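# Push loaded cart through self-closing door to taped spot

## Task

Move the loaded utility cart through the self-closing door and leave it parked in the zone outlined by yellow tape. All four of its wheels must sit fully inside the outline, with none resting on the tape. Every carton must finish in the cart's top tray, and none may overhang the tray's edges. The task counts as failed if, at the end, the robot still holds or touches anything it picked up, if the result only stays in place because the robot is holding it, or if the robot has fallen or is left leaning. Release everything and back away when finished.

## Robot and tools

ROBOT. A Hello Robot Stretch 3 with a single arm. The base has two drive wheels and is 0.33 m long and 0.34 m wide. It can drive straight or turn in place, never sideways. It turns about the point halfway between the drive wheels, 0.05 m behind the front edge. A mast carries a lift, and the arm telescopes out to the robot's right. To move the gripper forward or back, you drive the base. With the arm pulled in and the wrist folded, an in-place turn sweeps a 0.28 m radius circle. An unfolded, level gripper reaches outside that circle.

FRAMES. Base frame: origin on the floor between the drive wheels, x forward, y left, z up. The odometry frame is the base frame as it stood when the scene began. hand_pose is reported in the base frame, at the point where closed fingertips meet.

execute_actions takes "actions", a list run in order. Each action may hold "robot", "steps" (1 to 450 control steps at 30 per second; default 1) and "until". "robot" is one command, a queue (a list of up to 8 commands plus {"pause_s": s} waits of up to 15 s, run one after the next), or {"stop": true}, which brakes everything and clears the queue. {"steps": n} alone simply waits. An empty list returns the current state and images. If any part of a call is invalid or out of range, none of it runs.

A command may contain "base", "joints" and "contact_limits"; parts in one command start together. "base" holds exactly one key: translate_m, a straight-line offset in metres from where the base is when that command starts (forward positive, magnitude up to 1), or rotate_rad, an in-place turn offset in radians (counter-clockwise from above positive, magnitude up to 3.2). "joints" is one dictionary for the single arm and head, giving absolute targets by name; unnamed joints keep their current targets. Ranges: lift_m 0 to 1.1 (arm height, m); arm_m 0 to 0.52 (extension, m); wrist_yaw_rad -1.345 to 4.42 (0 along the arm, positive toward the front, 3.0 folded over the base); wrist_pitch_rad -1.57 to 0.451 (0 level, negative tips fingers down); wrist_roll_rad -2.911 to 2.911; gripper_m -0.089 to 0.179 (larger is wider; the real fingertip gap is somewhat smaller); head_pan_rad -3.953 to 1.73 (0 ahead, positive left, -1.57 along the arm); head_tilt_rad -1.53 to 0.419 (negative down). "contact_limits": {"arm_m": e} sets the motor effort percent (1 to 100) at which the arm halts with contact_stop, until its next command.

A new command acts immediately, overriding targets it names and discarding the rest of any older queue. Motions keep running between calls and while you think. To wait for everything to finish, add "steps": 450 with "until": {"robot": {"status": "ended"}}. "until" can also compare fields, e.g. {"robot": {"lift_m": [">", 0.3]}}, using =, !=, <, <=, >, >=; statuses take a word or ["!=", "moving"]. {"any": {"status": "ended"}} fires when any one motion ends.

SPEED. Full base speed (0.30 m/s, 1.9 rad/s) needs lift_m under 0.30, arm_m under 0.03 and wrist_yaw_rad over 2.54; otherwise 0.10 m/s and 0.63 rad/s.

GRIPPER. Grip by commanding gripper_m below the object's width; release by opening at least 0.02 beyond where the pads made contact. Neither the reading nor "done" proves a grasp.

WRIST SAFETY. Fold or unfold the wrist only with lift_m between 0.32 and 0.95, wrist_pitch_rad -0.4 and roll near 0; after folding, the lift may go down to 0.25. If wrist_yaw_rad is below -0.4, keep pitch at -0.5 or lower.

RESULT LINES. base_status shows progress, e.g. (translate_m +0.12 of +0.30). joint_goals, joint_status, measured_speeds, motor_effort (percent, bracket = peak), refusals, queue and queue_left are listed. Status words: moving, done, off_target (stuck away from target, possibly still pushing), contact_stop (that joint goes slack), time_out, stopped, not_commanded, torque_fault (wrist servo off about 10 s; its goals are refused). robot.on_its_own appears when the robot changed a goal itself, when a joint is slack or off, or when base_tilt drifts 3 degrees or more. Lines starting refused: or dropped: name the failed goal; replaced: is informational. base_odometry counts wheel turns, so slipping reads as travel. lidar_m gives 12 distances in 30-degree sectors, first straight ahead, counting counter-clockwise, in a plane 0.17 m up. wrist_depth_mm and head_depth_mm are 7x7 grids of depths in mm.

CAMERAS. head_camera (896x504) and nav_camera (672x504 fisheye) are on the head and follow pan and tilt; wrist_camera (644x364) rides on the gripper. Each call returns one picture per camera.

zoom_image: "camera" (head_camera, nav_camera or wrist_camera) and "region" [x0, y0, x1, y1] in that image's pixels from the top-left, no bigger than 504 by 504. It magnifies the latest picture.

finished_scene: "scene" is the number of the scene being ended. It is final; only call it once everything has come to rest and the robot has let go.

AVOID. Pushing on something rigid with the gripper higher than about 0.45 m, raising the contact limit, or pushing again right after a contact_stop can tip the robot. So can driving while gripping or pushing something immovable, or snagging furniture, especially in reverse. If it leans, reverse the last move in small steps, pull the gripper free, and if needed drop lift_m to about 0.2. Also avoid dropping things, slamming, hard impacts and long wrist strain.

Each tool is called after ">>>" by a JSON object that holds its "name" and its "arguments", one argument or row to a line.

## Session

>>> {"name": "execute_actions", "arguments": {
  "actions": []
}}

Scene clock: 0.00 s.
robot.base_odometry: x=+0.000 y=+0.000 heading=+0.000 (m, m, rad; robot's odometry frame)
robot.turned_by_wheels: +0.000 (rad since the last result)
robot.turned_by_imu: +0.000 (rad since the last result)
robot.base_tilt: forward=+1.1 right=-0.5 (deg)
robot.lidar_m: 0.70 0.77 0.76 0.82 1.22 1.28 1.35 1.79 1.77 0.85 0.66 0.65
robot.head_depth_mm: 623 623 621 620 619 617 617 / 667 664 664 664 663 660 660 / 717 716 714 711 713 711 712 / 775 775 772 770 771 767 767 / 845 843 845 839 837 835 834 / 910 907 910 906 915 914 913 / 848 852 850 855 857 859 863
robot.base_status: not_commanded
robot.joint_positions: lift_m=+0.340 arm_m=+0.003 wrist_yaw_rad=+3.116 wrist_pitch_rad=-0.489 wrist_roll_rad=+0.001 gripper_m=+0.037 head_pan_rad=+0.005 head_tilt_rad=-0.010
robot.joint_goals: lift_m=+0.340 arm_m=+0.003 wrist_yaw_rad=+3.116 wrist_pitch_rad=-0.489 wrist_roll_rad=+0.001 gripper_m=+0.037 head_pan_rad=+0.005 head_tilt_rad=-0.010
robot.joint_status: lift_m=not_commanded arm_m=not_commanded wrist_yaw_rad=not_commanded wrist_pitch_rad=not_commanded wrist_roll_rad=not_commanded gripper_m=not_commanded head_pan_rad=not_commanded head_tilt_rad=not_commanded
robot.measured_speeds: translate_m=+0.000 rotate_rad=+0.000 lift_m=+0.000 arm_m=+0.000 wrist_yaw_rad=+0.000 wrist_pitch_rad=+0.000 wrist_roll_rad=+0.000 head_pan_rad=+0.000 head_tilt_rad=+0.000
robot: refusals=0 queue=idle queue_left=0
robot.motor_effort: left_wheel=+0 right_wheel=+0 lift_m=+19 arm_m=+0 wrist_yaw_rad=+1 wrist_pitch_rad=+4 wrist_roll_rad=+0 gripper_m=+0 head_pan_rad=+0 head_tilt_rad=+2 (%)
robot.hand_pose: x=-0.0158 y=+0.0669 z=+0.3368 quat_wxyz=(+0.180, +0.688, +0.162, +0.684) (m; robot's base frame)
robot.wrist_depth_mm: - - - 967 823 694 612 / - - - - 883 746 659 / 891 892 892 887 884 805 684 / 736 729 739 725 731 705 704 / 622 623 629 622 635 621 610 / 537 550 - - - 528 533 / 474 - - - 463 470 463
pictures: head_camera (sideways: a quarter turn clockwise sets it upright), nav_camera (sideways: a quarter turn counterclockwise sets it upright), wrist_camera
Images, in order (width x height): head_camera 896x504, nav_camera 672x504, wrist_camera 644x364.

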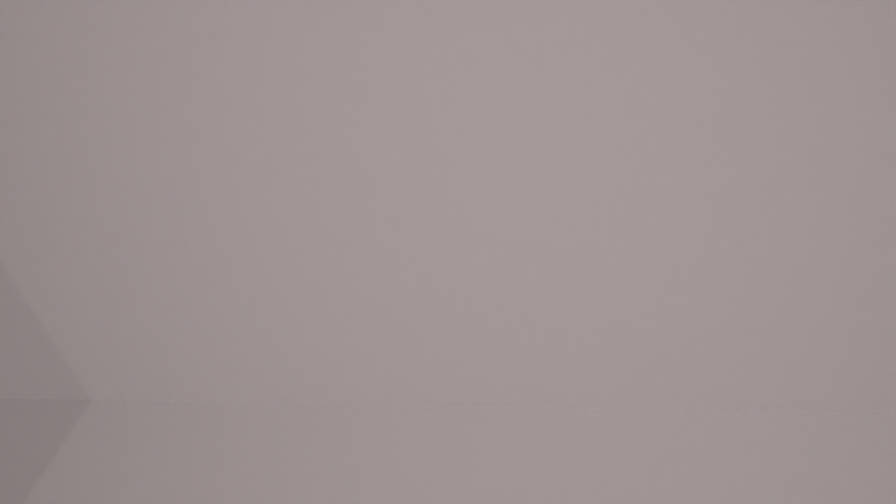

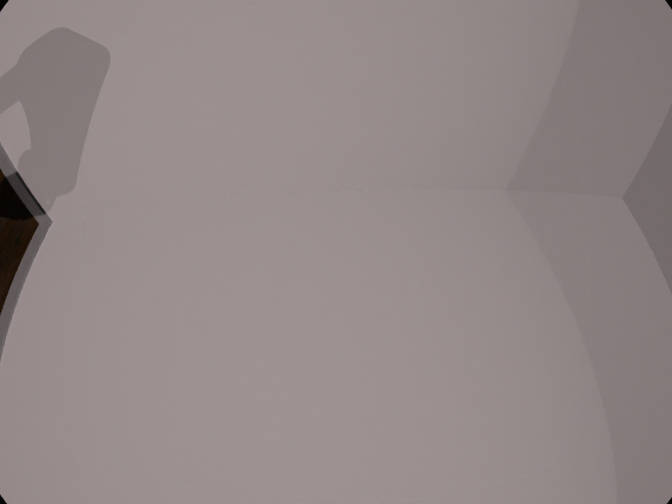

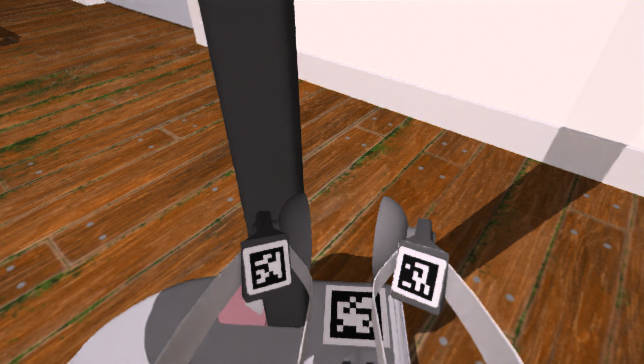

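>>> {"name": "execute_actions", "arguments": {
  "actions": [
    {"robot":{"joints":{"head_pan_rad":-3.0,"head_tilt_rad":-0.5}},"steps":200,"until":{"robot":{"status":"ended"}}}
  ]
}}

Scene clock: 3.50 s.
robot.base_odometry: x=+0.000 y=+0.000 heading=+0.000 (m, m, rad; robot's odometry frame)
robot.turned_by_wheels: +0.000 (rad since the last result)
robot.turned_by_imu: -0.001 (rad since the last result)
robot.base_tilt: forward=+1.0 right=-0.3 (deg)
robot.lidar_m: 0.70 0.78 0.76 0.82 1.21 1.28 1.36 1.79 1.77 0.85 0.66 0.65
robot.head_depth_mm: 2867 3167 3407 1696 1742 1639 1351 / 2612 2859 3176 2844 2087 1644 1359 / 2334 2556 2802 2829 2080 1640 1355 / 2121 2290 2520 2643 2076 1627 1362 / 1954 2082 2279 2448 2073 1646 1343 / 1796 1936 2077 2226 2084 1633 1358 / 1665 1790 1889 2036 2090 1641 1353
robot.base_status: not_commanded
robot.joint_positions: lift_m=+0.340 arm_m=+0.003 wrist_yaw_rad=+3.116 wrist_pitch_rad=-0.489 wrist_roll_rad=+0.001 gripper_m=+0.037 head_pan_rad=-2.993 head_tilt_rad=-0.494
robot.joint_goals: lift_m=+0.340 arm_m=+0.003 wrist_yaw_rad=+3.116 wrist_pitch_rad=-0.489 wrist_roll_rad=+0.001 gripper_m=+0.037 head_pan_rad=-3.000 head_tilt_rad=-0.500
robot.joint_status: lift_m=not_commanded arm_m=not_commanded wrist_yaw_rad=not_commanded wrist_pitch_rad=not_commanded wrist_roll_rad=not_commanded gripper_m=not_commanded head_pan_rad=done head_tilt_rad=done
robot.measured_speeds: translate_m=+0.000 rotate_rad=+0.000 lift_m=+0.000 arm_m=+0.000 wrist_yaw_rad=+0.000 wrist_pitch_rad=+0.000 wrist_roll_rad=+0.000 head_pan_rad=+0.000 head_tilt_rad=+0.000
robot: refusals=0 queue=done queue_left=0
robot.motor_effort: left_wheel=-1(1) right_wheel=+0(1) lift_m=+19(19) arm_m=-1(0) wrist_yaw_rad=-1(1) wrist_pitch_rad=+4(4) wrist_roll_rad=+0(1) gripper_m=-1(0) head_pan_rad=-4(41) head_tilt_rad=-2(23) (%)
robot.hand_pose: x=-0.0158 y=+0.0669 z=+0.3368 quat_wxyz=(+0.180, +0.688, +0.162, +0.684) (m; robot's base frame)
robot.wrist_depth_mm: - - - 979 822 713 617 / - - - - 890 750 657 / 894 909 883 914 852 798 686 / 724 720 725 730 720 732 703 / 610 620 621 613 629 619 617 / 539 553 - - - 531 534 / 475 - - - 469 469 466
pictures: head_camera (sideways: a quarter turn clockwise sets it upright), nav_camera (sideways: a quarter turn counterclockwise sets it upright), wrist_camera
camera_calibration (this result's frames):
head_camera: T_world_to_cam=[[0.465907, 0.0849496, -0.880746, 1.16414], [0.165478, -0.986184, -0.00758293, 0.0149648], [-0.869223, -0.142211, -0.473527, 0.570024], [0, 0, 0, 1]] pos_world=[-0.0493777, -0.00307109, 1.29535]
nav_camera: T_world_to_cam=[[-0.490757, -0.0186189, 0.871097, -1.08524], [-0.144607, 0.987646, -0.0603586, 0.12764], [-0.859212, -0.155589, -0.487387, 0.601374], [0, 0, 0, 1]] pos_world=[0.00257749, -0.0527018, 1.24615]
wrist_camera: T_world_to_cam=[[0.999614, 0.0248517, 0.0124408, 0.0202089], [0.025386, -0.634309, -0.772663, 0.33151], [-0.0113107, 0.77268, -0.634694, 0.325798], [0, 0, 0, 1]] pos_world=[-0.0249318, -0.0419598, 0.462676]
Images, in order (width x height): head_camera 896x504, nav_camera 672x504, wrist_camera 644x364.

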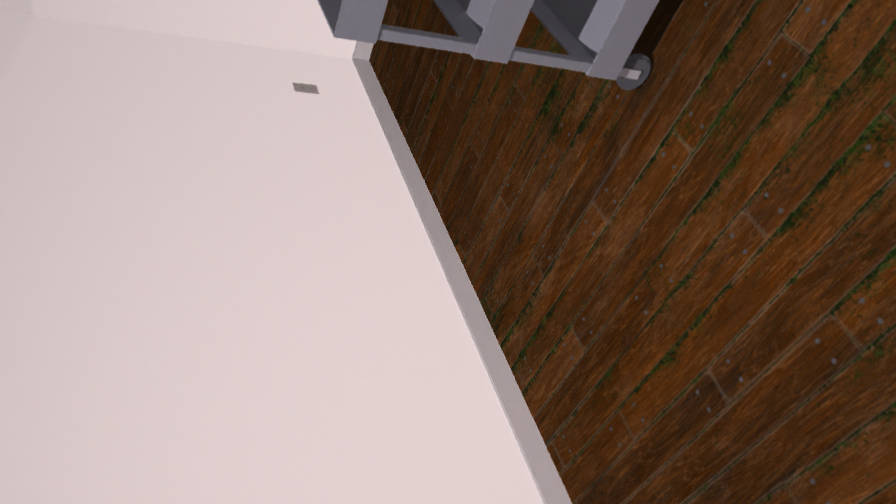

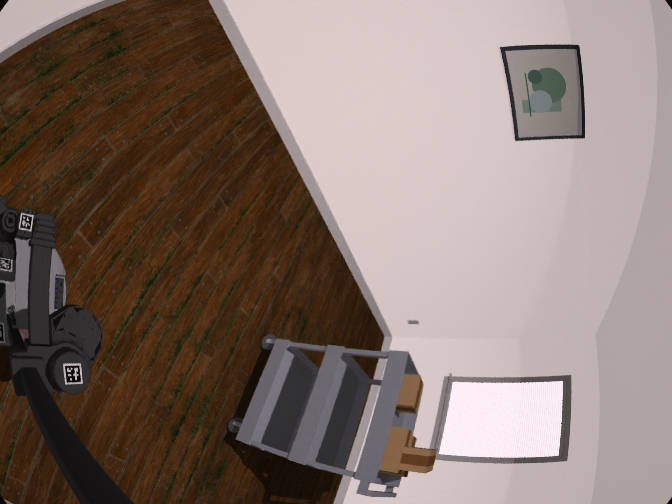

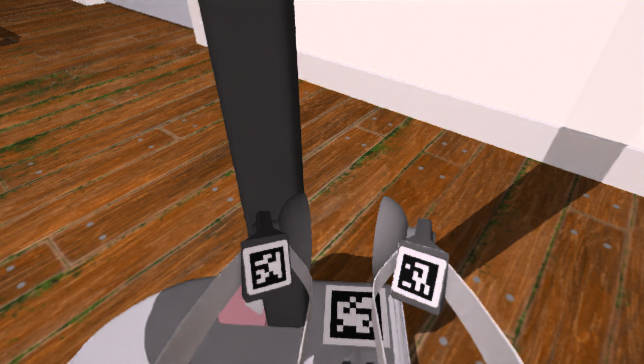

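>>> {"name": "execute_actions", "arguments": {
  "actions": [
    {"robot":{"base":{"rotate_rad":2.5},"joints":{"head_pan_rad":0,"head_tilt_rad":-0.5,"lift_m":0.28}},"steps":300,"until":{"robot":{"status":"ended"}}}
  ]
}}

Scene clock: 10.27 s.
robot.base_odometry: x=+0.000 y=+0.000 heading=+2.500 (m, m, rad; robot's odometry frame)
robot.turned_by_wheels: +2.500 (rad since the last result)
robot.turned_by_imu: +2.501 (rad since the last result)
robot.base_tilt: forward=+1.2 right=-0.6 (deg)
robot.lidar_m: 1.28 1.30 1.86 1.76 0.98 0.69 0.66 0.67 0.81 0.77 0.78 1.04
robot.head_depth_mm: 2222 2225 2348 2504 2069 1638 1348 / 2757 2909 3104 2780 2087 1627 1348 / 2674 2962 3195 2859 2065 1634 1349 / 2694 2966 3118 2842 2052 1625 1347 / 2720 2944 1397 1765 1685 1640 1346 / 2686 2877 1356 1684 1743 1640 1352 / 2668 2918 1441 1686 1759 1633 1351
robot.base_status: done (rotate_rad +2.4999 of +2.5000)
robot.joint_positions: lift_m=+0.280 arm_m=+0.003 wrist_yaw_rad=+3.116 wrist_pitch_rad=-0.489 wrist_roll_rad=+0.001 gripper_m=+0.037 head_pan_rad=-0.007 head_tilt_rad=-0.494
robot.joint_goals: lift_m=+0.280 arm_m=+0.003 wrist_yaw_rad=+3.116 wrist_pitch_rad=-0.489 wrist_roll_rad=+0.001 gripper_m=+0.037 head_pan_rad=+0.000 head_tilt_rad=-0.500
robot.joint_status: lift_m=done arm_m=not_commanded wrist_yaw_rad=not_commanded wrist_pitch_rad=not_commanded wrist_roll_rad=not_commanded gripper_m=not_commanded head_pan_rad=done head_tilt_rad=done
robot.measured_speeds: translate_m=+0.000 rotate_rad=+0.000 lift_m=+0.000 arm_m=+0.000 wrist_yaw_rad=+0.000 wrist_pitch_rad=+0.000 wrist_roll_rad=+0.000 head_pan_rad=+0.000 head_tilt_rad=+0.000
robot: refusals=0 queue=done queue_left=0
robot.motor_effort: left_wheel=-2(7) right_wheel=+4(14) lift_m=+13(18) arm_m=+0(0) wrist_yaw_rad=+0(0) wrist_pitch_rad=+4(4) wrist_roll_rad=+0(0) gripper_m=+0(0) head_pan_rad=+4(45) head_tilt_rad=-2(2) (%)
robot.hand_pose: x=-0.0158 y=+0.0669 z=+0.2775 quat_wxyz=(+0.180, +0.688, +0.162, +0.684) (m; robot's base frame)
robot.wrist_depth_mm: 784 - - - - - - / 781 - 984 985 971 - - / 741 779 767 781 787 780 767 / 643 640 637 626 637 637 632 / 542 538 557 556 547 537 541 / 477 - - - - 457 465 / - - - - 408 412 408
pictures: head_camera (sideways: a quarter turn clockwise sets it upright), nav_camera (sideways: a quarter turn counterclockwise sets it upright), wrist_camera
camera_calibration (this result's frames):
head_camera: T_world_to_cam=[[-0.473844, -0.0115896, -0.880532, 1.16959], [-0.0103802, 0.999917, -0.00757506, 0.0160273], [0.880547, 0.0055507, -0.473925, 0.559869], [0, 0, 0, 1]] pos_world=[0.061379, -0.00557847, 1.29532]
nav_camera: T_world_to_cam=[[0.488092, -0.0577947, 0.870877, -1.09092], [-0.010495, -0.998122, -0.0603571, 0.126819], [0.872729, 0.0203199, -0.487782, 0.591323], [0, 0, 0, 1]] pos_world=[0.0177361, 0.0515162, 1.24615]
wrist_camera: T_world_to_cam=[[0.999614, 0.0248514, 0.0124388, 0.0209486], [0.0253846, -0.634334, -0.772643, 0.285629], [-0.0113109, 0.77266, -0.634719, 0.288165], [0, 0, 0, 1]] pos_world=[-0.0249317, -0.0419902, 0.403333]
Images, in order (width x height): head_camera 896x504, nav_camera 672x504, wrist_camera 644x364.

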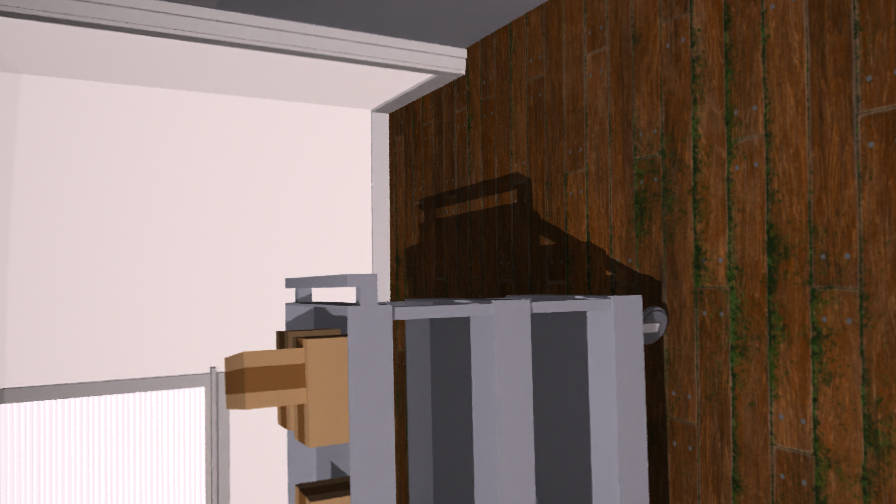

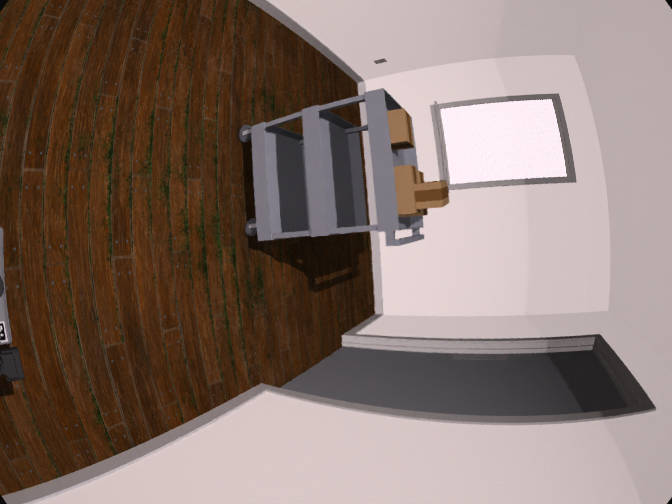

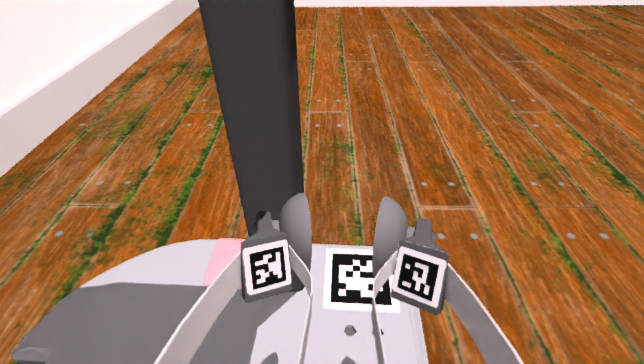

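>>> {"name": "execute_actions", "arguments": {
  "actions": [
    {"robot":{"base":{"translate_m":0.7},"joints":{"head_pan_rad":0.7,"head_tilt_rad":-0.6}},"steps":300,"until":{"robot":{"status":"ended"}}}
  ]
}}

Scene clock: 18.37 s.
robot.base_odometry: x=-0.561 y=+0.419 heading=+2.500 (m, m, rad; robot's odometry frame)
robot.turned_by_wheels: +0.000 (rad since the last result)
robot.turned_by_imu: +0.000 (rad since the last result)
robot.base_tilt: forward=+0.9 right=-0.7 (deg)
robot.lidar_m: 0.59 0.60 0.78 1.79 1.84 1.42 1.35 1.09 0.77 0.73 0.75 1.11
robot.head_depth_mm: 2198 2379 727 752 711 924 1121 / 2322 2513 1149 799 1058 976 1150 / 2481 2754 1190 863 1123 1034 1194 / 2487 2733 961 883 1166 1306 1239 / 2235 2469 2491 984 1180 1371 1269 / 2030 2187 2356 2115 1784 1503 1266 / 1845 1979 2139 2228 1850 1507 1274
robot.base_status: done (translate_m +0.7000 of +0.7000)
robot.joint_positions: lift_m=+0.280 arm_m=+0.003 wrist_yaw_rad=+3.116 wrist_pitch_rad=-0.489 wrist_roll_rad=+0.001 gripper_m=+0.037 head_pan_rad=+0.693 head_tilt_rad=-0.593
robot.joint_goals: lift_m=+0.280 arm_m=+0.003 wrist_yaw_rad=+3.116 wrist_pitch_rad=-0.489 wrist_roll_rad=+0.001 gripper_m=+0.037 head_pan_rad=+0.700 head_tilt_rad=-0.600
robot.joint_status: lift_m=done arm_m=not_commanded wrist_yaw_rad=not_commanded wrist_pitch_rad=not_commanded wrist_roll_rad=not_commanded gripper_m=not_commanded head_pan_rad=done head_tilt_rad=done
robot.measured_speeds: translate_m=+0.000 rotate_rad=+0.000 lift_m=+0.000 arm_m=+0.000 wrist_yaw_rad=+0.000 wrist_pitch_rad=+0.000 wrist_roll_rad=+0.000 head_pan_rad=+0.000 head_tilt_rad=+0.000
robot: refusals=0 queue=done queue_left=0
robot.motor_effort: left_wheel=-3(5) right_wheel=+4(11) lift_m=+13(13) arm_m=+0(0) wrist_yaw_rad=+0(0) wrist_pitch_rad=+5(4) wrist_roll_rad=+0(0) gripper_m=+0(0) head_pan_rad=+4(45) head_tilt_rad=-2(11) (%)
robot.hand_pose: x=-0.0158 y=+0.0669 z=+0.2775 quat_wxyz=(+0.180, +0.688, +0.162, +0.684) (m; robot's base frame)
robot.wrist_depth_mm: - - - - - - - / - - - 993 989 - 869 / 785 774 802 771 785 776 767 / 640 631 632 625 633 639 622 / 545 539 556 560 549 542 532 / 474 - - - - 465 468 / - - - - 410 408 408
pictures: head_camera (sideways: a quarter turn clockwise sets it upright), nav_camera (sideways: a quarter turn counterclockwise sets it upright), wrist_camera
camera_calibration (this result's frames):
head_camera: T_world_to_cam=[[-0.420084, -0.368132, -0.829463, 1.10267], [-0.652536, 0.757735, -0.00581875, 0.017657], [0.630655, 0.53881, -0.558532, 0.671475], [0, 0, 0, 1]] pos_world=[0.0512649, 0.0307494, 1.28976]
nav_camera: T_world_to_cam=[[0.474887, 0.323582, 0.818399, -1.02241], [0.63033, -0.774027, -0.0597196, 0.122073], [0.614139, 0.544222, -0.571538, 0.701874], [0, 0, 0, 1]] pos_world=[-0.0224643, 0.0433464, 1.24518]
wrist_camera: T_world_to_cam=[[0.999614, 0.0248514, 0.0124388, 0.0209487], [0.0253847, -0.634334, -0.772643, 0.285626], [-0.0113109, 0.77266, -0.634719, 0.288163], [0, 0, 0, 1]] pos_world=[-0.0249317, -0.0419902, 0.403329]
Images, in order (width x height): head_camera 896x504, nav_camera 672x504, wrist_camera 644x364.

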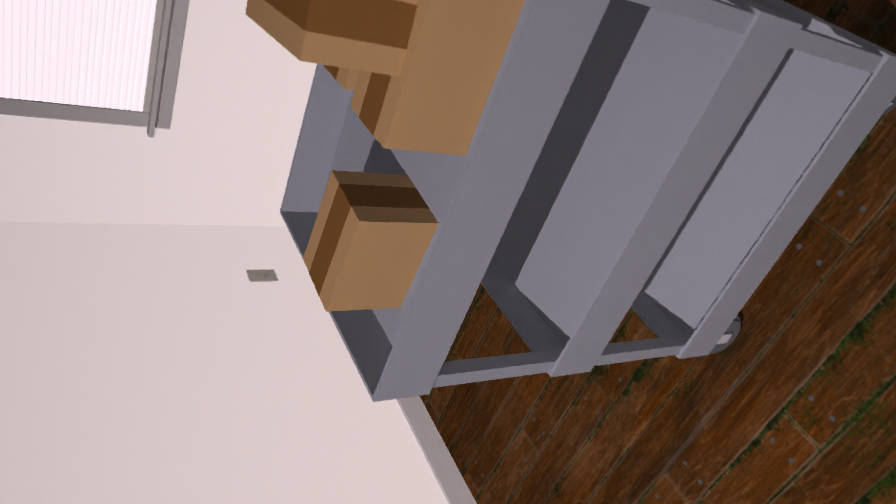

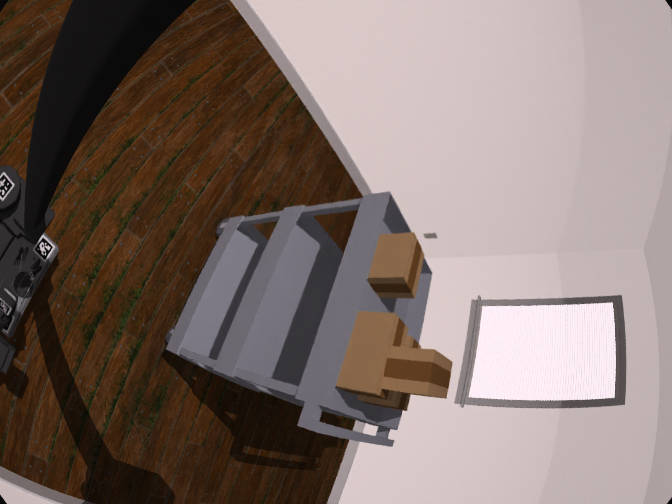

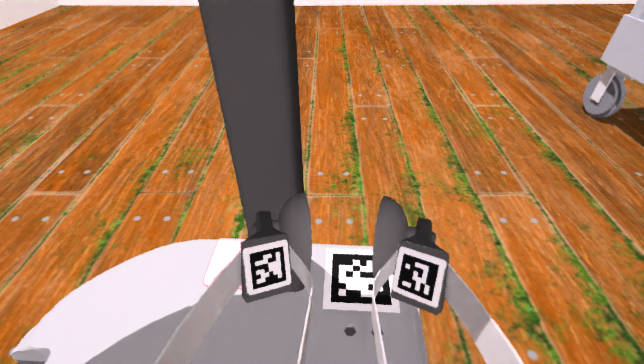

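Mirrored: the door is on the right.

>>> {"name": "execute_actions", "arguments": {
  "actions": [
    {"robot":{"joints":{"head_pan_rad":-0.8,"head_tilt_rad":-0.5}},"steps":300,"until":{"robot":{"status":"ended"}}}
  ]
}}

Scene clock: 23.10 s.
robot.base_odometry: x=-0.561 y=+0.419 heading=+2.500 (m, m, rad; robot's odometry frame)
robot.turned_by_wheels: +0.000 (rad since the last result)
robot.turned_by_imu: -0.001 (rad since the last result)
robot.base_tilt: forward=+1.1 right=-0.7 (deg)
robot.lidar_m: 0.59 0.60 0.78 1.80 1.84 1.42 1.35 1.09 0.77 0.73 0.75 1.11
robot.head_depth_mm: 661 707 758 817 885 961 1059 / 714 764 822 893 974 1071 1193 / 764 824 895 979 1080 1201 1285 / 942 1015 1109 1229 1370 1510 1331 / 1035 1125 1241 1387 1573 1620 1332 / 1133 1260 1414 1600 1819 1616 1336 / 1281 1426 1632 1863 1947 1611 1331
robot.base_status: done (translate_m +0.7000 of +0.7000)
robot.joint_positions: lift_m=+0.280 arm_m=+0.003 wrist_yaw_rad=+3.116 wrist_pitch_rad=-0.489 wrist_roll_rad=+0.001 gripper_m=+0.037 head_pan_rad=-0.793 head_tilt_rad=-0.508
robot.joint_goals: lift_m=+0.280 arm_m=+0.003 wrist_yaw_rad=+3.116 wrist_pitch_rad=-0.489 wrist_roll_rad=+0.001 gripper_m=+0.037 head_pan_rad=-0.800 head_tilt_rad=-0.500
robot.joint_status: lift_m=done arm_m=not_commanded wrist_yaw_rad=not_commanded wrist_pitch_rad=not_commanded wrist_roll_rad=not_commanded gripper_m=not_commanded head_pan_rad=done head_tilt_rad=done
robot.measured_speeds: translate_m=+0.000 rotate_rad=+0.000 lift_m=+0.000 arm_m=+0.000 wrist_yaw_rad=+0.000 wrist_pitch_rad=+0.000 wrist_roll_rad=+0.000 head_pan_rad=+0.000 head_tilt_rad=+0.000
robot: refusals=0 queue=done queue_left=0
robot.motor_effort: left_wheel=-2(2) right_wheel=+4(4) lift_m=+13(13) arm_m=+0(0) wrist_yaw_rad=+0(0) wrist_pitch_rad=+4(4) wrist_roll_rad=+0(1) gripper_m=-1(0) head_pan_rad=-4(41) head_tilt_rad=+4(13) (%)
robot.hand_pose: x=-0.0158 y=+0.0669 z=+0.2775 quat_wxyz=(+0.180, +0.688, +0.162, +0.684) (m; robot's base frame)
robot.wrist_depth_mm: - - - - - - - / - - 998 981 - - 902 / 781 778 780 786 770 776 772 / 646 647 630 641 638 627 623 / 539 541 551 542 554 538 538 / 480 - - - - 463 467 / - - - - 409 407 410
pictures: head_camera (sideways: a quarter turn clockwise sets it upright), nav_camera (sideways: a quarter turn counterclockwise sets it upright), wrist_camera
camera_calibration (this result's frames):
head_camera: T_world_to_cam=[[-0.351344, 0.335298, -0.874147, 1.16051], [0.699876, 0.714227, -0.00734251, 0.0113918], [0.621877, -0.614374, -0.485606, 0.576646], [0, 0, 0, 1]] pos_world=[0.0411644, -0.0429785, 1.29457]
nav_camera: T_world_to_cam=[[0.312246, -0.394329, 0.864296, -1.08127], [-0.713995, -0.697549, -0.0603055, 0.131043], [0.626669, -0.598273, -0.499356, 0.607884], [0, 0, 0, 1]] pos_world=[0.0502431, 0.0287142, 1.24599]
wrist_camera: T_world_to_cam=[[0.999614, 0.0248516, 0.0124388, 0.0209487], [0.0253848, -0.634334, -0.772643, 0.285626], [-0.0113111, 0.77266, -0.634719, 0.288163], [0, 0, 0, 1]] pos_world=[-0.0249318, -0.0419902, 0.403329]
Images, in order (width x height): head_camera 896x504, nav_camera 672x504, wrist_camera 644x364.

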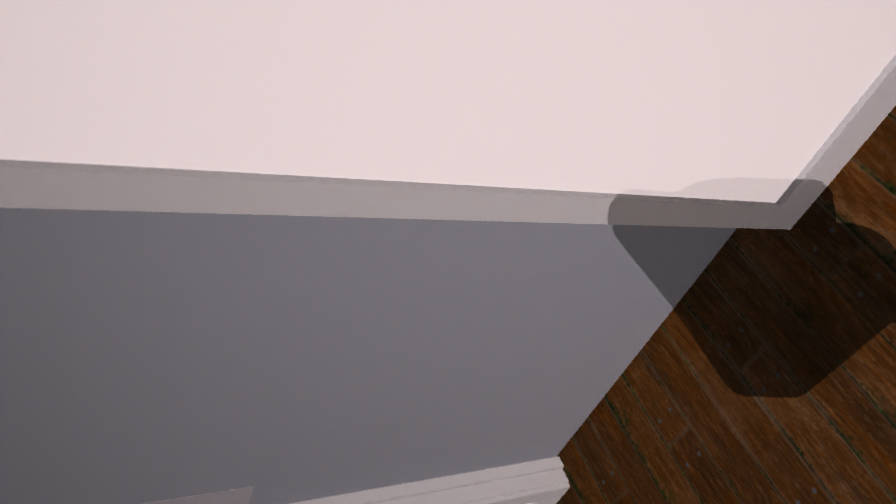

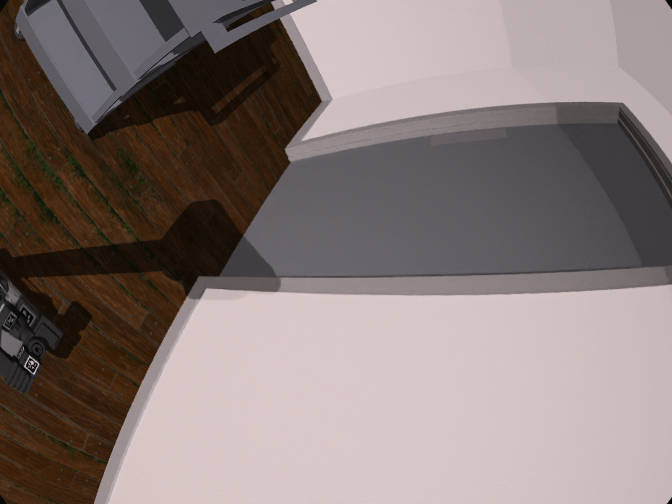

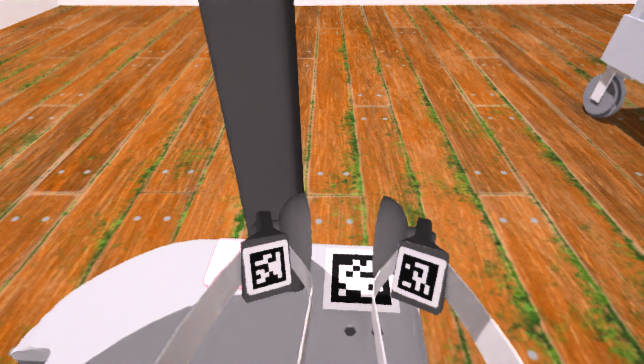

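>>> {"name": "execute_actions", "arguments": {
  "actions": [
    {"robot":[{"base":{"rotate_rad":-0.38}},{"base":{"translate_m":0.81}},{"base":{"rotate_rad":1.95},"joints":{"lift_m":0.75,"wrist_pitch_rad":-0.4,"head_pan_rad":-0.3,"head_tilt_rad":-0.9}},{"joints":{"wrist_yaw_rad":1.57}},{"joints":{"wrist_pitch_rad":0,"wrist_roll_rad":1.57,"gripper_m":0.12}}],"steps":450,"until":{"robot":{"status":"ended"}}},
    {"steps":300,"until":{"robot":{"status":"ended"}}}
  ]
}}

Scene clock: 71.30 s.
robot.base_odometry: x=-0.984 y=+1.110 heading=-2.213 (m, m, rad; robot's odometry frame)
robot.turned_by_wheels: +1.570 (rad since the last result)
robot.turned_by_imu: +1.573 (rad since the last result)
robot.base_tilt: forward=+1.1 right=-0.6 (deg)
robot.lidar_m: 0.43 0.44 2.19 2.04 0.61 0.42 0.41 0.50 0.66 1.31 1.73 0.46
robot.head_depth_mm: 2307 2403 1962 1622 1428 1290 - / 2215 2397 688 780 1458 1255 1131 / 2149 2351 725 758 961 1227 1131 / 2041 825 610 594 943 1209 1145 / 1899 538 596 579 912 1166 1136 / 1849 519 571 562 911 1107 1133 / 1802 501 551 567 895 1219 1136
robot.base_status: done (rotate_rad +1.9499 of +1.9500)
robot.joint_positions: lift_m=+0.750 arm_m=+0.003 wrist_yaw_rad=+1.573 wrist_pitch_rad=-0.026 wrist_roll_rad=+1.569 gripper_m=+0.120 head_pan_rad=-0.307 head_tilt_rad=-0.889
robot.joint_goals: lift_m=+0.750 arm_m=+0.003 wrist_yaw_rad=+1.570 wrist_pitch_rad=+0.000 wrist_roll_rad=+1.570 gripper_m=+0.120 head_pan_rad=-0.300 head_tilt_rad=-0.900
robot.joint_status: lift_m=done arm_m=not_commanded wrist_yaw_rad=done wrist_pitch_rad=done wrist_roll_rad=done gripper_m=done head_pan_rad=done head_tilt_rad=done
robot.measured_speeds: translate_m=+0.000 rotate_rad=+0.000 lift_m=+0.000 arm_m=+0.000 wrist_yaw_rad=+0.000 wrist_pitch_rad=+0.000 wrist_roll_rad=+0.000 head_pan_rad=+0.000 head_tilt_rad=+0.000
robot: refusals=0 queue=done queue_left=0
robot.motor_effort: left_wheel=-3(7) right_wheel=+4(11) lift_m=+25(27) arm_m=+0(1) wrist_yaw_rad=-3(4) wrist_pitch_rad=+8(8) wrist_roll_rad=+0(2) gripper_m=+0(89) head_pan_rad=+3(36) head_tilt_rad=-4(23) (%)
robot.hand_pose: x=+0.2342 y=-0.1473 z=+0.8573 quat_wxyz=(+0.010, +0.708, -0.706, -0.009) (m; robot's base frame)
robot.wrist_depth_mm: - - - - 346 - - / - - - - 352 741 489 / - - - 425 362 796 514 / - - 474 423 372 769 509 / - - 486 456 955 721 513 / - - - 450 - - 502 / - - - - - - 387
pictures: head_camera (sideways: a quarter turn clockwise sets it upright), nav_camera (sideways: a quarter turn counterclockwise sets it upright), wrist_camera
camera_calibration (this result's frames):
head_camera: T_world_to_cam=[[-0.744007, 0.220155, -0.630861, 0.845801], [0.283977, 0.958831, -0.000300563, 0.00475904], [0.604823, -0.179374, -0.775896, 0.954358], [0, 0, 0, 1]] pos_world=[0.0507129, -0.0195836, 1.27407]
nav_camera: T_world_to_cam=[[0.732505, -0.289188, 0.616284, -0.760574], [-0.326747, -0.943546, -0.0543884, 0.120948], [0.597221, -0.161529, -0.785644, 0.980456], [0, 0, 0, 1]] pos_world=[0.0110958, 0.052543, 1.2456]
wrist_camera: T_world_to_cam=[[0.0122934, -0.0377022, -0.999213, 0.858531], [-0.199202, 0.979166, -0.0393966, 0.253064], [0.979881, 0.199529, 0.00452697, -0.0400304], [0, 0, 0, 1]] pos_world=[0.0790814, -0.207436, 0.868006]
Images, in order (width x height): head_camera 896x504, nav_camera 672x504, wrist_camera 644x364.

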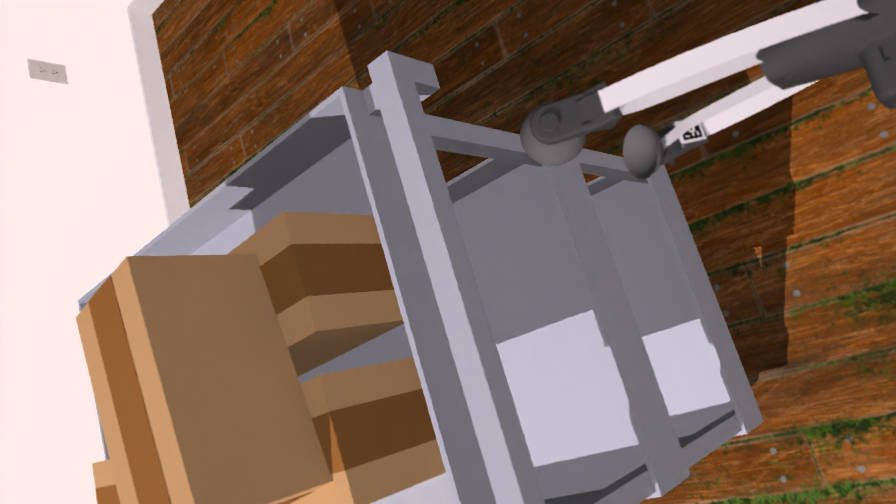

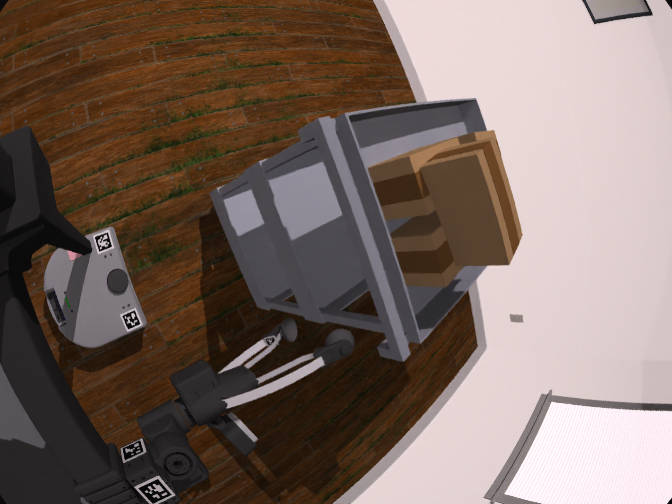

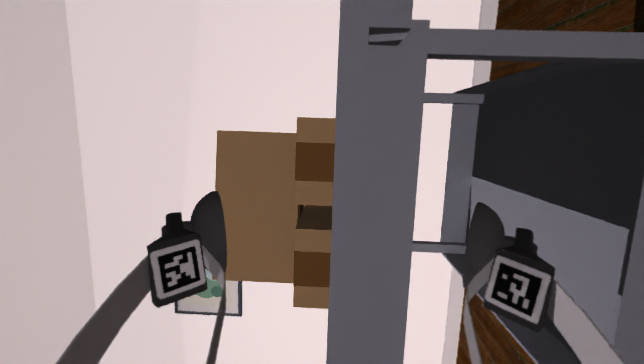

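>>> {"name": "execute_actions", "arguments": {
  "actions": [
    {"robot":{"joints":{"lift_m":0.705,"gripper_m":0.09}},"steps":200,"until":{"robot":{"status":"ended"}}},
    {"robot":{"base":{"translate_m":0.13}},"steps":200,"until":{"robot":{"status":"ended"}}}
  ]
}}

Scene clock: 83.07 s.
robot.base_odometry: x=-1.062 y=+1.006 heading=-2.213 (m, m, rad; robot's odometry frame)
robot.turned_by_wheels: +0.000 (rad since the last result)
robot.turned_by_imu: -0.001 (rad since the last result)
robot.base_tilt: forward=+1.1 right=-0.6 (deg)
robot.lidar_m: 0.30 0.30 2.20 2.09 0.81 0.55 0.54 0.63 0.83 1.68 1.72 0.32
robot.head_depth_mm: 2154 2409 1956 574 1382 1275 1166 / 2088 2338 1910 613 550 1250 1122 / 2029 2247 692 555 525 1082 1133 / 1923 466 496 524 498 842 1125 / 1861 467 460 550 492 818 1084 / 1812 469 430 487 504 770 1055 / 1761 696 413 475 520 595 1106
robot.base_status: done (translate_m +0.1300 of +0.1300)
robot.joint_positions: lift_m=+0.705 arm_m=+0.003 wrist_yaw_rad=+1.573 wrist_pitch_rad=-0.025 wrist_roll_rad=+1.569 gripper_m=+0.090 head_pan_rad=-0.307 head_tilt_rad=-0.889
robot.joint_goals: lift_m=+0.705 arm_m=+0.003 wrist_yaw_rad=+1.570 wrist_pitch_rad=+0.000 wrist_roll_rad=+1.570 gripper_m=+0.090 head_pan_rad=-0.300 head_tilt_rad=-0.900
robot.joint_status: lift_m=done arm_m=not_commanded wrist_yaw_rad=done wrist_pitch_rad=done wrist_roll_rad=done gripper_m=done head_pan_rad=done head_tilt_rad=done
robot.measured_speeds: translate_m=+0.000 rotate_rad=+0.000 lift_m=+0.000 arm_m=+0.000 wrist_yaw_rad=+0.000 wrist_pitch_rad=+0.000 wrist_roll_rad=+0.000 head_pan_rad=+0.000 head_tilt_rad=+0.000
robot: refusals=0 queue=done queue_left=0
robot.motor_effort: left_wheel=-2(4) right_wheel=+4(9) lift_m=+13(26) arm_m=+0(0) wrist_yaw_rad=-2(2) wrist_pitch_rad=+8(7) wrist_roll_rad=+0(0) gripper_m=-1(88) head_pan_rad=+3(4) head_tilt_rad=-4(4) (%)
robot.hand_pose: x=+0.2342 y=-0.1473 z=+0.8134 quat_wxyz=(+0.010, +0.708, -0.706, -0.008) (m; robot's base frame)
robot.wrist_depth_mm: - - - 222 225 224 222 / - - - 226 792 774 436 / - - - 231 821 715 456 / - 353 301 238 - 691 452 / - 356 185 244 - 632 447 / - - 329 248 - 572 444 / - - 354 255 - 633 427
pictures: head_camera (sideways: a quarter turn clockwise sets it upright), nav_camera (sideways: a quarter turn counterclockwise sets it upright), wrist_camera
camera_calibration (this result's frames):
head_camera: T_world_to_cam=[[-0.744171, 0.220207, -0.630649, 0.845526], [0.283977, 0.958831, -0.000295373, 0.00475228], [0.604621, -0.17931, -0.776068, 0.954583], [0, 0, 0, 1]] pos_world=[0.0507056, -0.0195813, 1.27405]
nav_camera: T_world_to_cam=[[0.732666, -0.289239, 0.616069, -0.760296], [-0.326761, -0.943541, -0.0543812, 0.120939], [0.597016, -0.161464, -0.785812, 0.980677], [0, 0, 0, 1]] pos_world=[0.0110811, 0.0525477, 1.2456]
wrist_camera: T_world_to_cam=[[0.0135397, -0.0374525, -0.999207, 0.814393], [-0.199147, 0.979177, -0.0394003, 0.251333], [0.979876, 0.199522, 0.00579927, -0.0409041], [0, 0, 0, 1]] pos_world=[0.0791064, -0.207437, 0.823887]
Images, in order (width x height): head_camera 896x504, nav_camera 672x504, wrist_camera 644x364.

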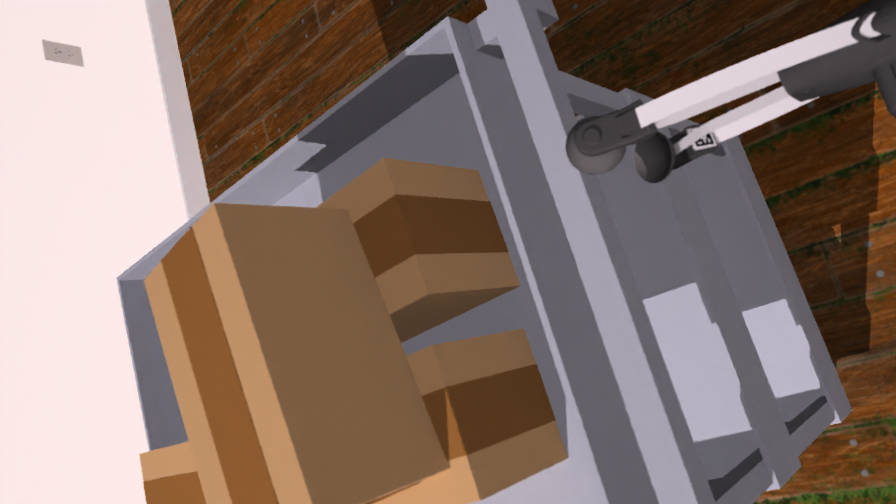

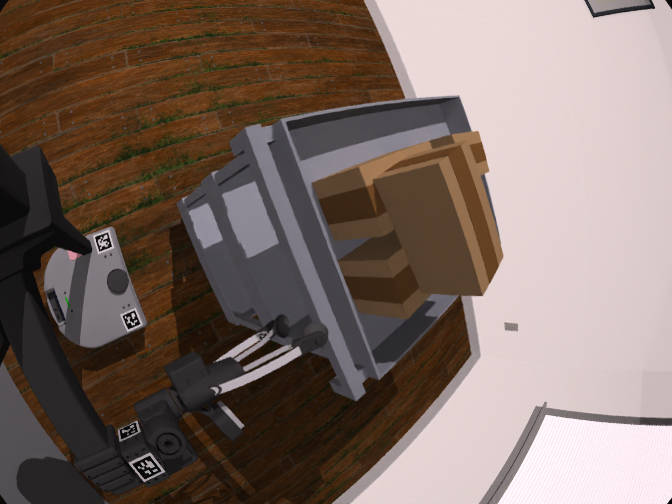

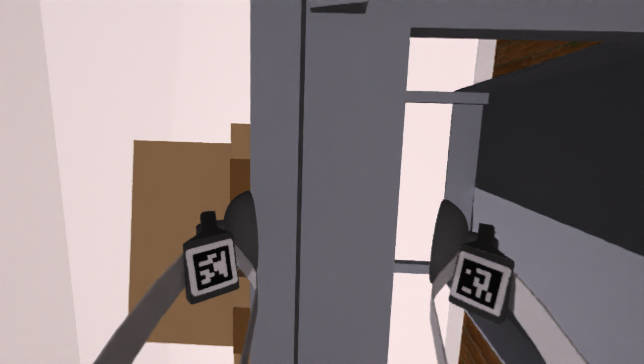

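>>> {"name": "execute_actions", "arguments": {
  "actions": [
    {"robot":[{"base":{"translate_m":0.035}},{"joints":{"gripper_m":0.0}}],"steps":200,"until":{"robot":{"status":"ended"}}},
    {"robot":{"base":{"rotate_rad":0.35},"joints":{"arm_m":0.2}},"steps":200,"until":{"robot":{"status":"ended"}}}
  ]
}}

Scene clock: 91.60 s.
robot.base_odometry: x=-1.082 y=+0.978 heading=-1.863 (m, m, rad; robot's odometry frame)
robot.turned_by_wheels: +0.350 (rad since the last result)
robot.turned_by_imu: +0.342 (rad since the last result)
robot.base_tilt: forward=+0.9 right=-0.7 (deg)
robot.lidar_m: 0.30 2.29 2.09 1.11 0.65 0.57 0.65 0.76 1.18 1.68 0.38 0.30
robot.head_depth_mm: 1746 464 484 564 511 1023 1132 / 1750 464 461 533 492 841 1130 / 1781 466 472 515 490 844 1111 / 1758 722 624 617 495 816 1098 / 1788 884 744 631 567 1238 1138 / 1793 2029 1992 1678 1440 1275 1136 / 1807 2077 1982 1683 1445 1269 1140
robot.base_status: done (rotate_rad +0.3500 of +0.3500)
robot.joint_positions: lift_m=+0.705 arm_m=+0.200 wrist_yaw_rad=+1.645 wrist_pitch_rad=+0.086 wrist_roll_rad=+1.571 gripper_m=+0.001 head_pan_rad=-0.307 head_tilt_rad=-0.889
robot.joint_goals: lift_m=+0.705 arm_m=+0.200 wrist_yaw_rad=+1.622 wrist_pitch_rad=+0.000 wrist_roll_rad=+1.570 gripper_m=+0.000 head_pan_rad=-0.300 head_tilt_rad=-0.900
robot.joint_status: lift_m=done arm_m=done wrist_yaw_rad=done wrist_pitch_rad=done wrist_roll_rad=done gripper_m=done head_pan_rad=done head_tilt_rad=done
robot.measured_speeds: translate_m=+0.000 rotate_rad=+0.000 lift_m=+0.000 arm_m=+0.000 wrist_yaw_rad=+0.000 wrist_pitch_rad=+0.000 wrist_roll_rad=+0.000 head_pan_rad=+0.000 head_tilt_rad=+0.000
robot: refusals=0 queue=done queue_left=0
robot.on_its_own: wrist_yaw_rad is held at +1.622, not at your +1.570, by its stall guard, which is still easing; wrist_pitch_rad is at rest, and its effort (-24) is outside its rest range (-20 to +32)
robot.motor_effort: left_wheel=+0(7) right_wheel=+0(29) lift_m=+13(13) arm_m=+4(5) wrist_yaw_rad=-16(28) wrist_pitch_rad=-24(25) wrist_roll_rad=-1(2) gripper_m=-19(100) head_pan_rad=+4(4) head_tilt_rad=-4(4) (%)
robot.hand_pose: x=+0.2353 y=-0.3253 z=+0.8418 quat_wxyz=(-0.031, +0.732, -0.680, +0.029) (m; robot's base frame)
robot.wrist_depth_mm: - - - 100 149 145 586 / - - - 106 158 156 569 / - - 301 113 167 724 567 / - - 316 121 179 749 556 / - - 334 128 188 751 553 / - - 351 139 199 - 525 / - - - 154 223 - 485
pictures: head_camera (sideways: a quarter turn clockwise sets it upright), nav_camera (sideways: a quarter turn counterclockwise sets it upright), wrist_camera
camera_calibration (this result's frames):
head_camera: T_world_to_cam=[[-0.744246, 0.220222, -0.630555, 0.845404], [0.283967, 0.958834, -0.000293073, 0.00474935], [0.604533, -0.179275, -0.776144, 0.954683], [0, 0, 0, 1]] pos_world=[0.0507026, -0.0195799, 1.27405]
nav_camera: T_world_to_cam=[[0.73274, -0.289254, 0.615974, -0.760172], [-0.326758, -0.943543, -0.054378, 0.120935], [0.596927, -0.161429, -0.785887, 0.980775], [0, 0, 0, 1]] pos_world=[0.011074, 0.0525498, 1.2456]
wrist_camera: T_world_to_cam=[[0.1258, -0.0262157, -0.991709, 0.806974], [-0.26377, 0.962785, -0.0589107, 0.45323], [0.956347, 0.268994, 0.114204, -0.069767], [0, 0, 0, 1]] pos_world=[0.0847521, -0.39644, 0.834951]
Images, in order (width x height): head_camera 896x504, nav_camera 672x504, wrist_camera 644x364.

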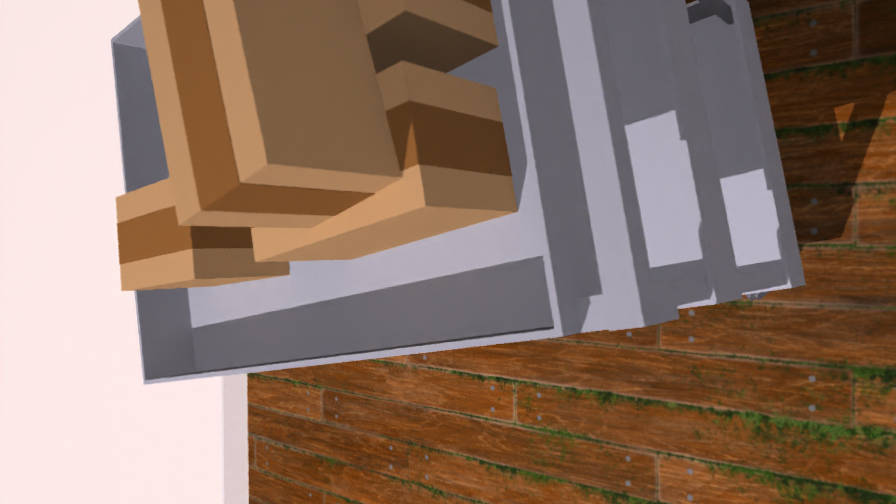

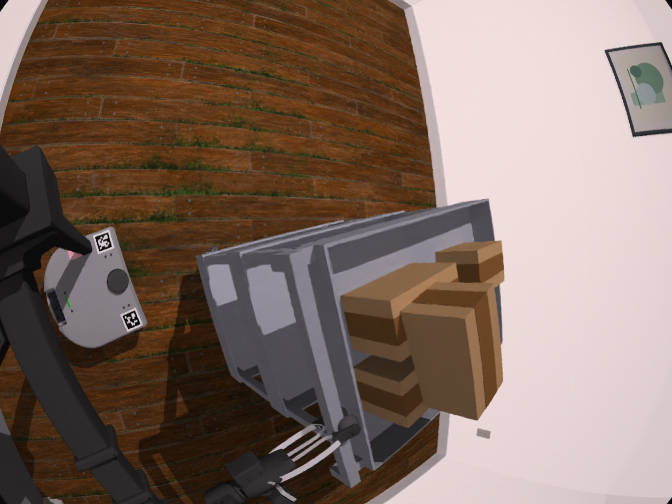

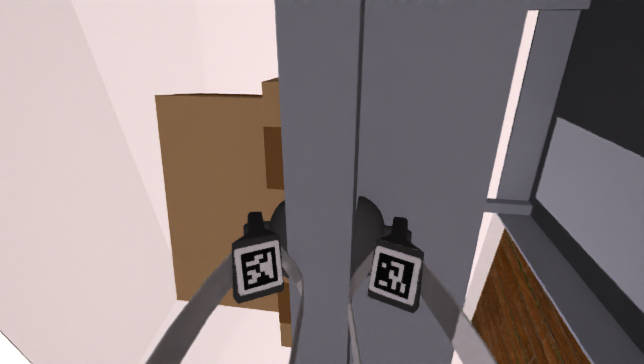

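>>> {"name": "execute_actions", "arguments": {
  "actions": [
    {"robot":{"joints":{"lift_m":0.725}},"steps":60,"until":{"robot":{"status":"ended"}}},
    {"robot":{"base":{"translate_m":-0.35}},"steps":250,"until":{"robot":{"status":"ended"}}}
  ]
}}

Scene clock: 101.70 s.
robot.base_odometry: x=-0.982 y=+1.313 heading=-1.863 (m, m, rad; robot's odometry frame)
robot.turned_by_wheels: +0.000 (rad since the last result)
robot.turned_by_imu: -0.001 (rad since the last result)
robot.base_tilt: forward=+1.1 right=-0.6 (deg)
robot.lidar_m: 0.32 2.50 2.19 0.46 0.34 0.32 0.32 0.37 0.66 1.59 0.39 0.32
robot.head_depth_mm: 2059 464 494 570 538 1044 1132 / 2070 464 474 544 511 1051 1130 / 2056 709 534 576 501 846 1131 / 2090 831 726 631 493 832 1120 / 2110 891 787 1602 1421 1277 1136 / 2112 2329 1988 1683 1446 1278 1143 / 2099 2329 1982 1666 1451 1273 1137
robot.base_status: done (translate_m -0.3500 of -0.3500)
robot.joint_positions: lift_m=+0.725 arm_m=+0.200 wrist_yaw_rad=+1.570 wrist_pitch_rad=+0.031 wrist_roll_rad=+1.571 gripper_m=+0.001 head_pan_rad=-0.307 head_tilt_rad=-0.889
robot.joint_goals: lift_m=+0.725 arm_m=+0.200 wrist_yaw_rad=+1.570 wrist_pitch_rad=+0.000 wrist_roll_rad=+1.570 gripper_m=+0.000 head_pan_rad=-0.300 head_tilt_rad=-0.900
robot.joint_status: lift_m=done arm_m=done wrist_yaw_rad=done wrist_pitch_rad=done wrist_roll_rad=done gripper_m=done head_pan_rad=done head_tilt_rad=done
robot.measured_speeds: translate_m=+0.000 rotate_rad=+0.000 lift_m=+0.000 arm_m=+0.000 wrist_yaw_rad=+0.000 wrist_pitch_rad=+0.000 wrist_roll_rad=+0.000 head_pan_rad=+0.000 head_tilt_rad=+0.000
robot: refusals=0 queue=done queue_left=0
robot.motor_effort: left_wheel=-1(4) right_wheel=-2(30) lift_m=+23(23) arm_m=+0(4) wrist_yaw_rad=+0(22) wrist_pitch_rad=-9(25) wrist_roll_rad=+0(1) gripper_m=-16(20) head_pan_rad=+4(3) head_tilt_rad=-4(4) (%)
robot.hand_pose: x=+0.2355 y=-0.3451 z=+0.8471 quat_wxyz=(-0.011, +0.707, -0.707, +0.011) (m; robot's base frame)
robot.wrist_depth_mm: - - - 105 155 154 542 / - - - 111 163 164 538 / - - 301 117 172 662 529 / - - 314 125 184 741 529 / - - 326 132 192 724 522 / - - 339 143 212 - 516 / - - - 155 225 - 484
pictures: head_camera (sideways: a quarter turn clockwise sets it upright), nav_camera (sideways: a quarter turn counterclockwise sets it upright), wrist_camera
camera_calibration (this result's frames):
head_camera: T_world_to_cam=[[-0.744262, 0.220222, -0.630537, 0.84538], [0.283961, 0.958836, -0.000292623, 0.0047488], [0.604517, -0.179265, -0.776159, 0.954703], [0, 0, 0, 1]] pos_world=[0.0507021, -0.0195794, 1.27405]
nav_camera: T_world_to_cam=[[0.732756, -0.289254, 0.615956, -0.760148], [-0.326752, -0.943544, -0.0543774, 0.120934], [0.59691, -0.16142, -0.785902, 0.980794], [0, 0, 0, 1]] pos_world=[0.0110724, 0.0525502, 1.2456]
wrist_camera: T_world_to_cam=[[0.0692408, -0.0355411, -0.996967, 0.826291], [-0.193628, 0.979881, -0.0483798, 0.453154], [0.978628, 0.196391, 0.060966, -0.0504449], [0, 0, 0, 1]] pos_world=[0.0798972, -0.404762, 0.848783]
Images, in order (width x height): head_camera 896x504, nav_camera 672x504, wrist_camera 644x364.

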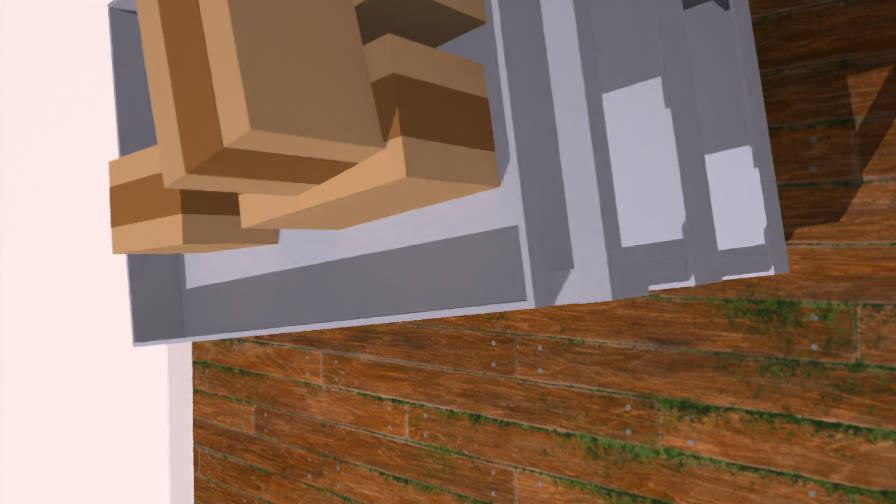

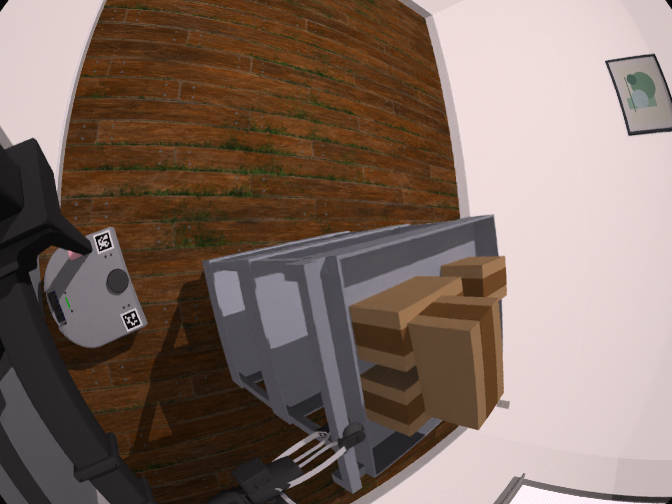

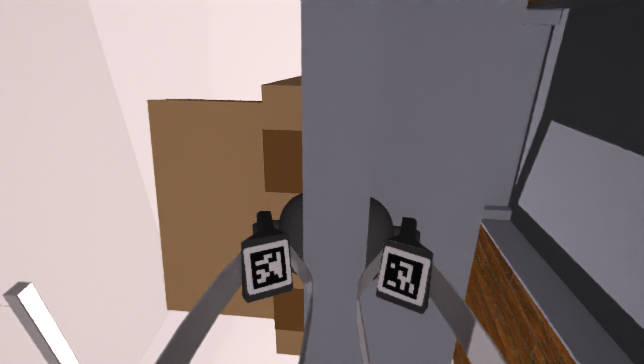

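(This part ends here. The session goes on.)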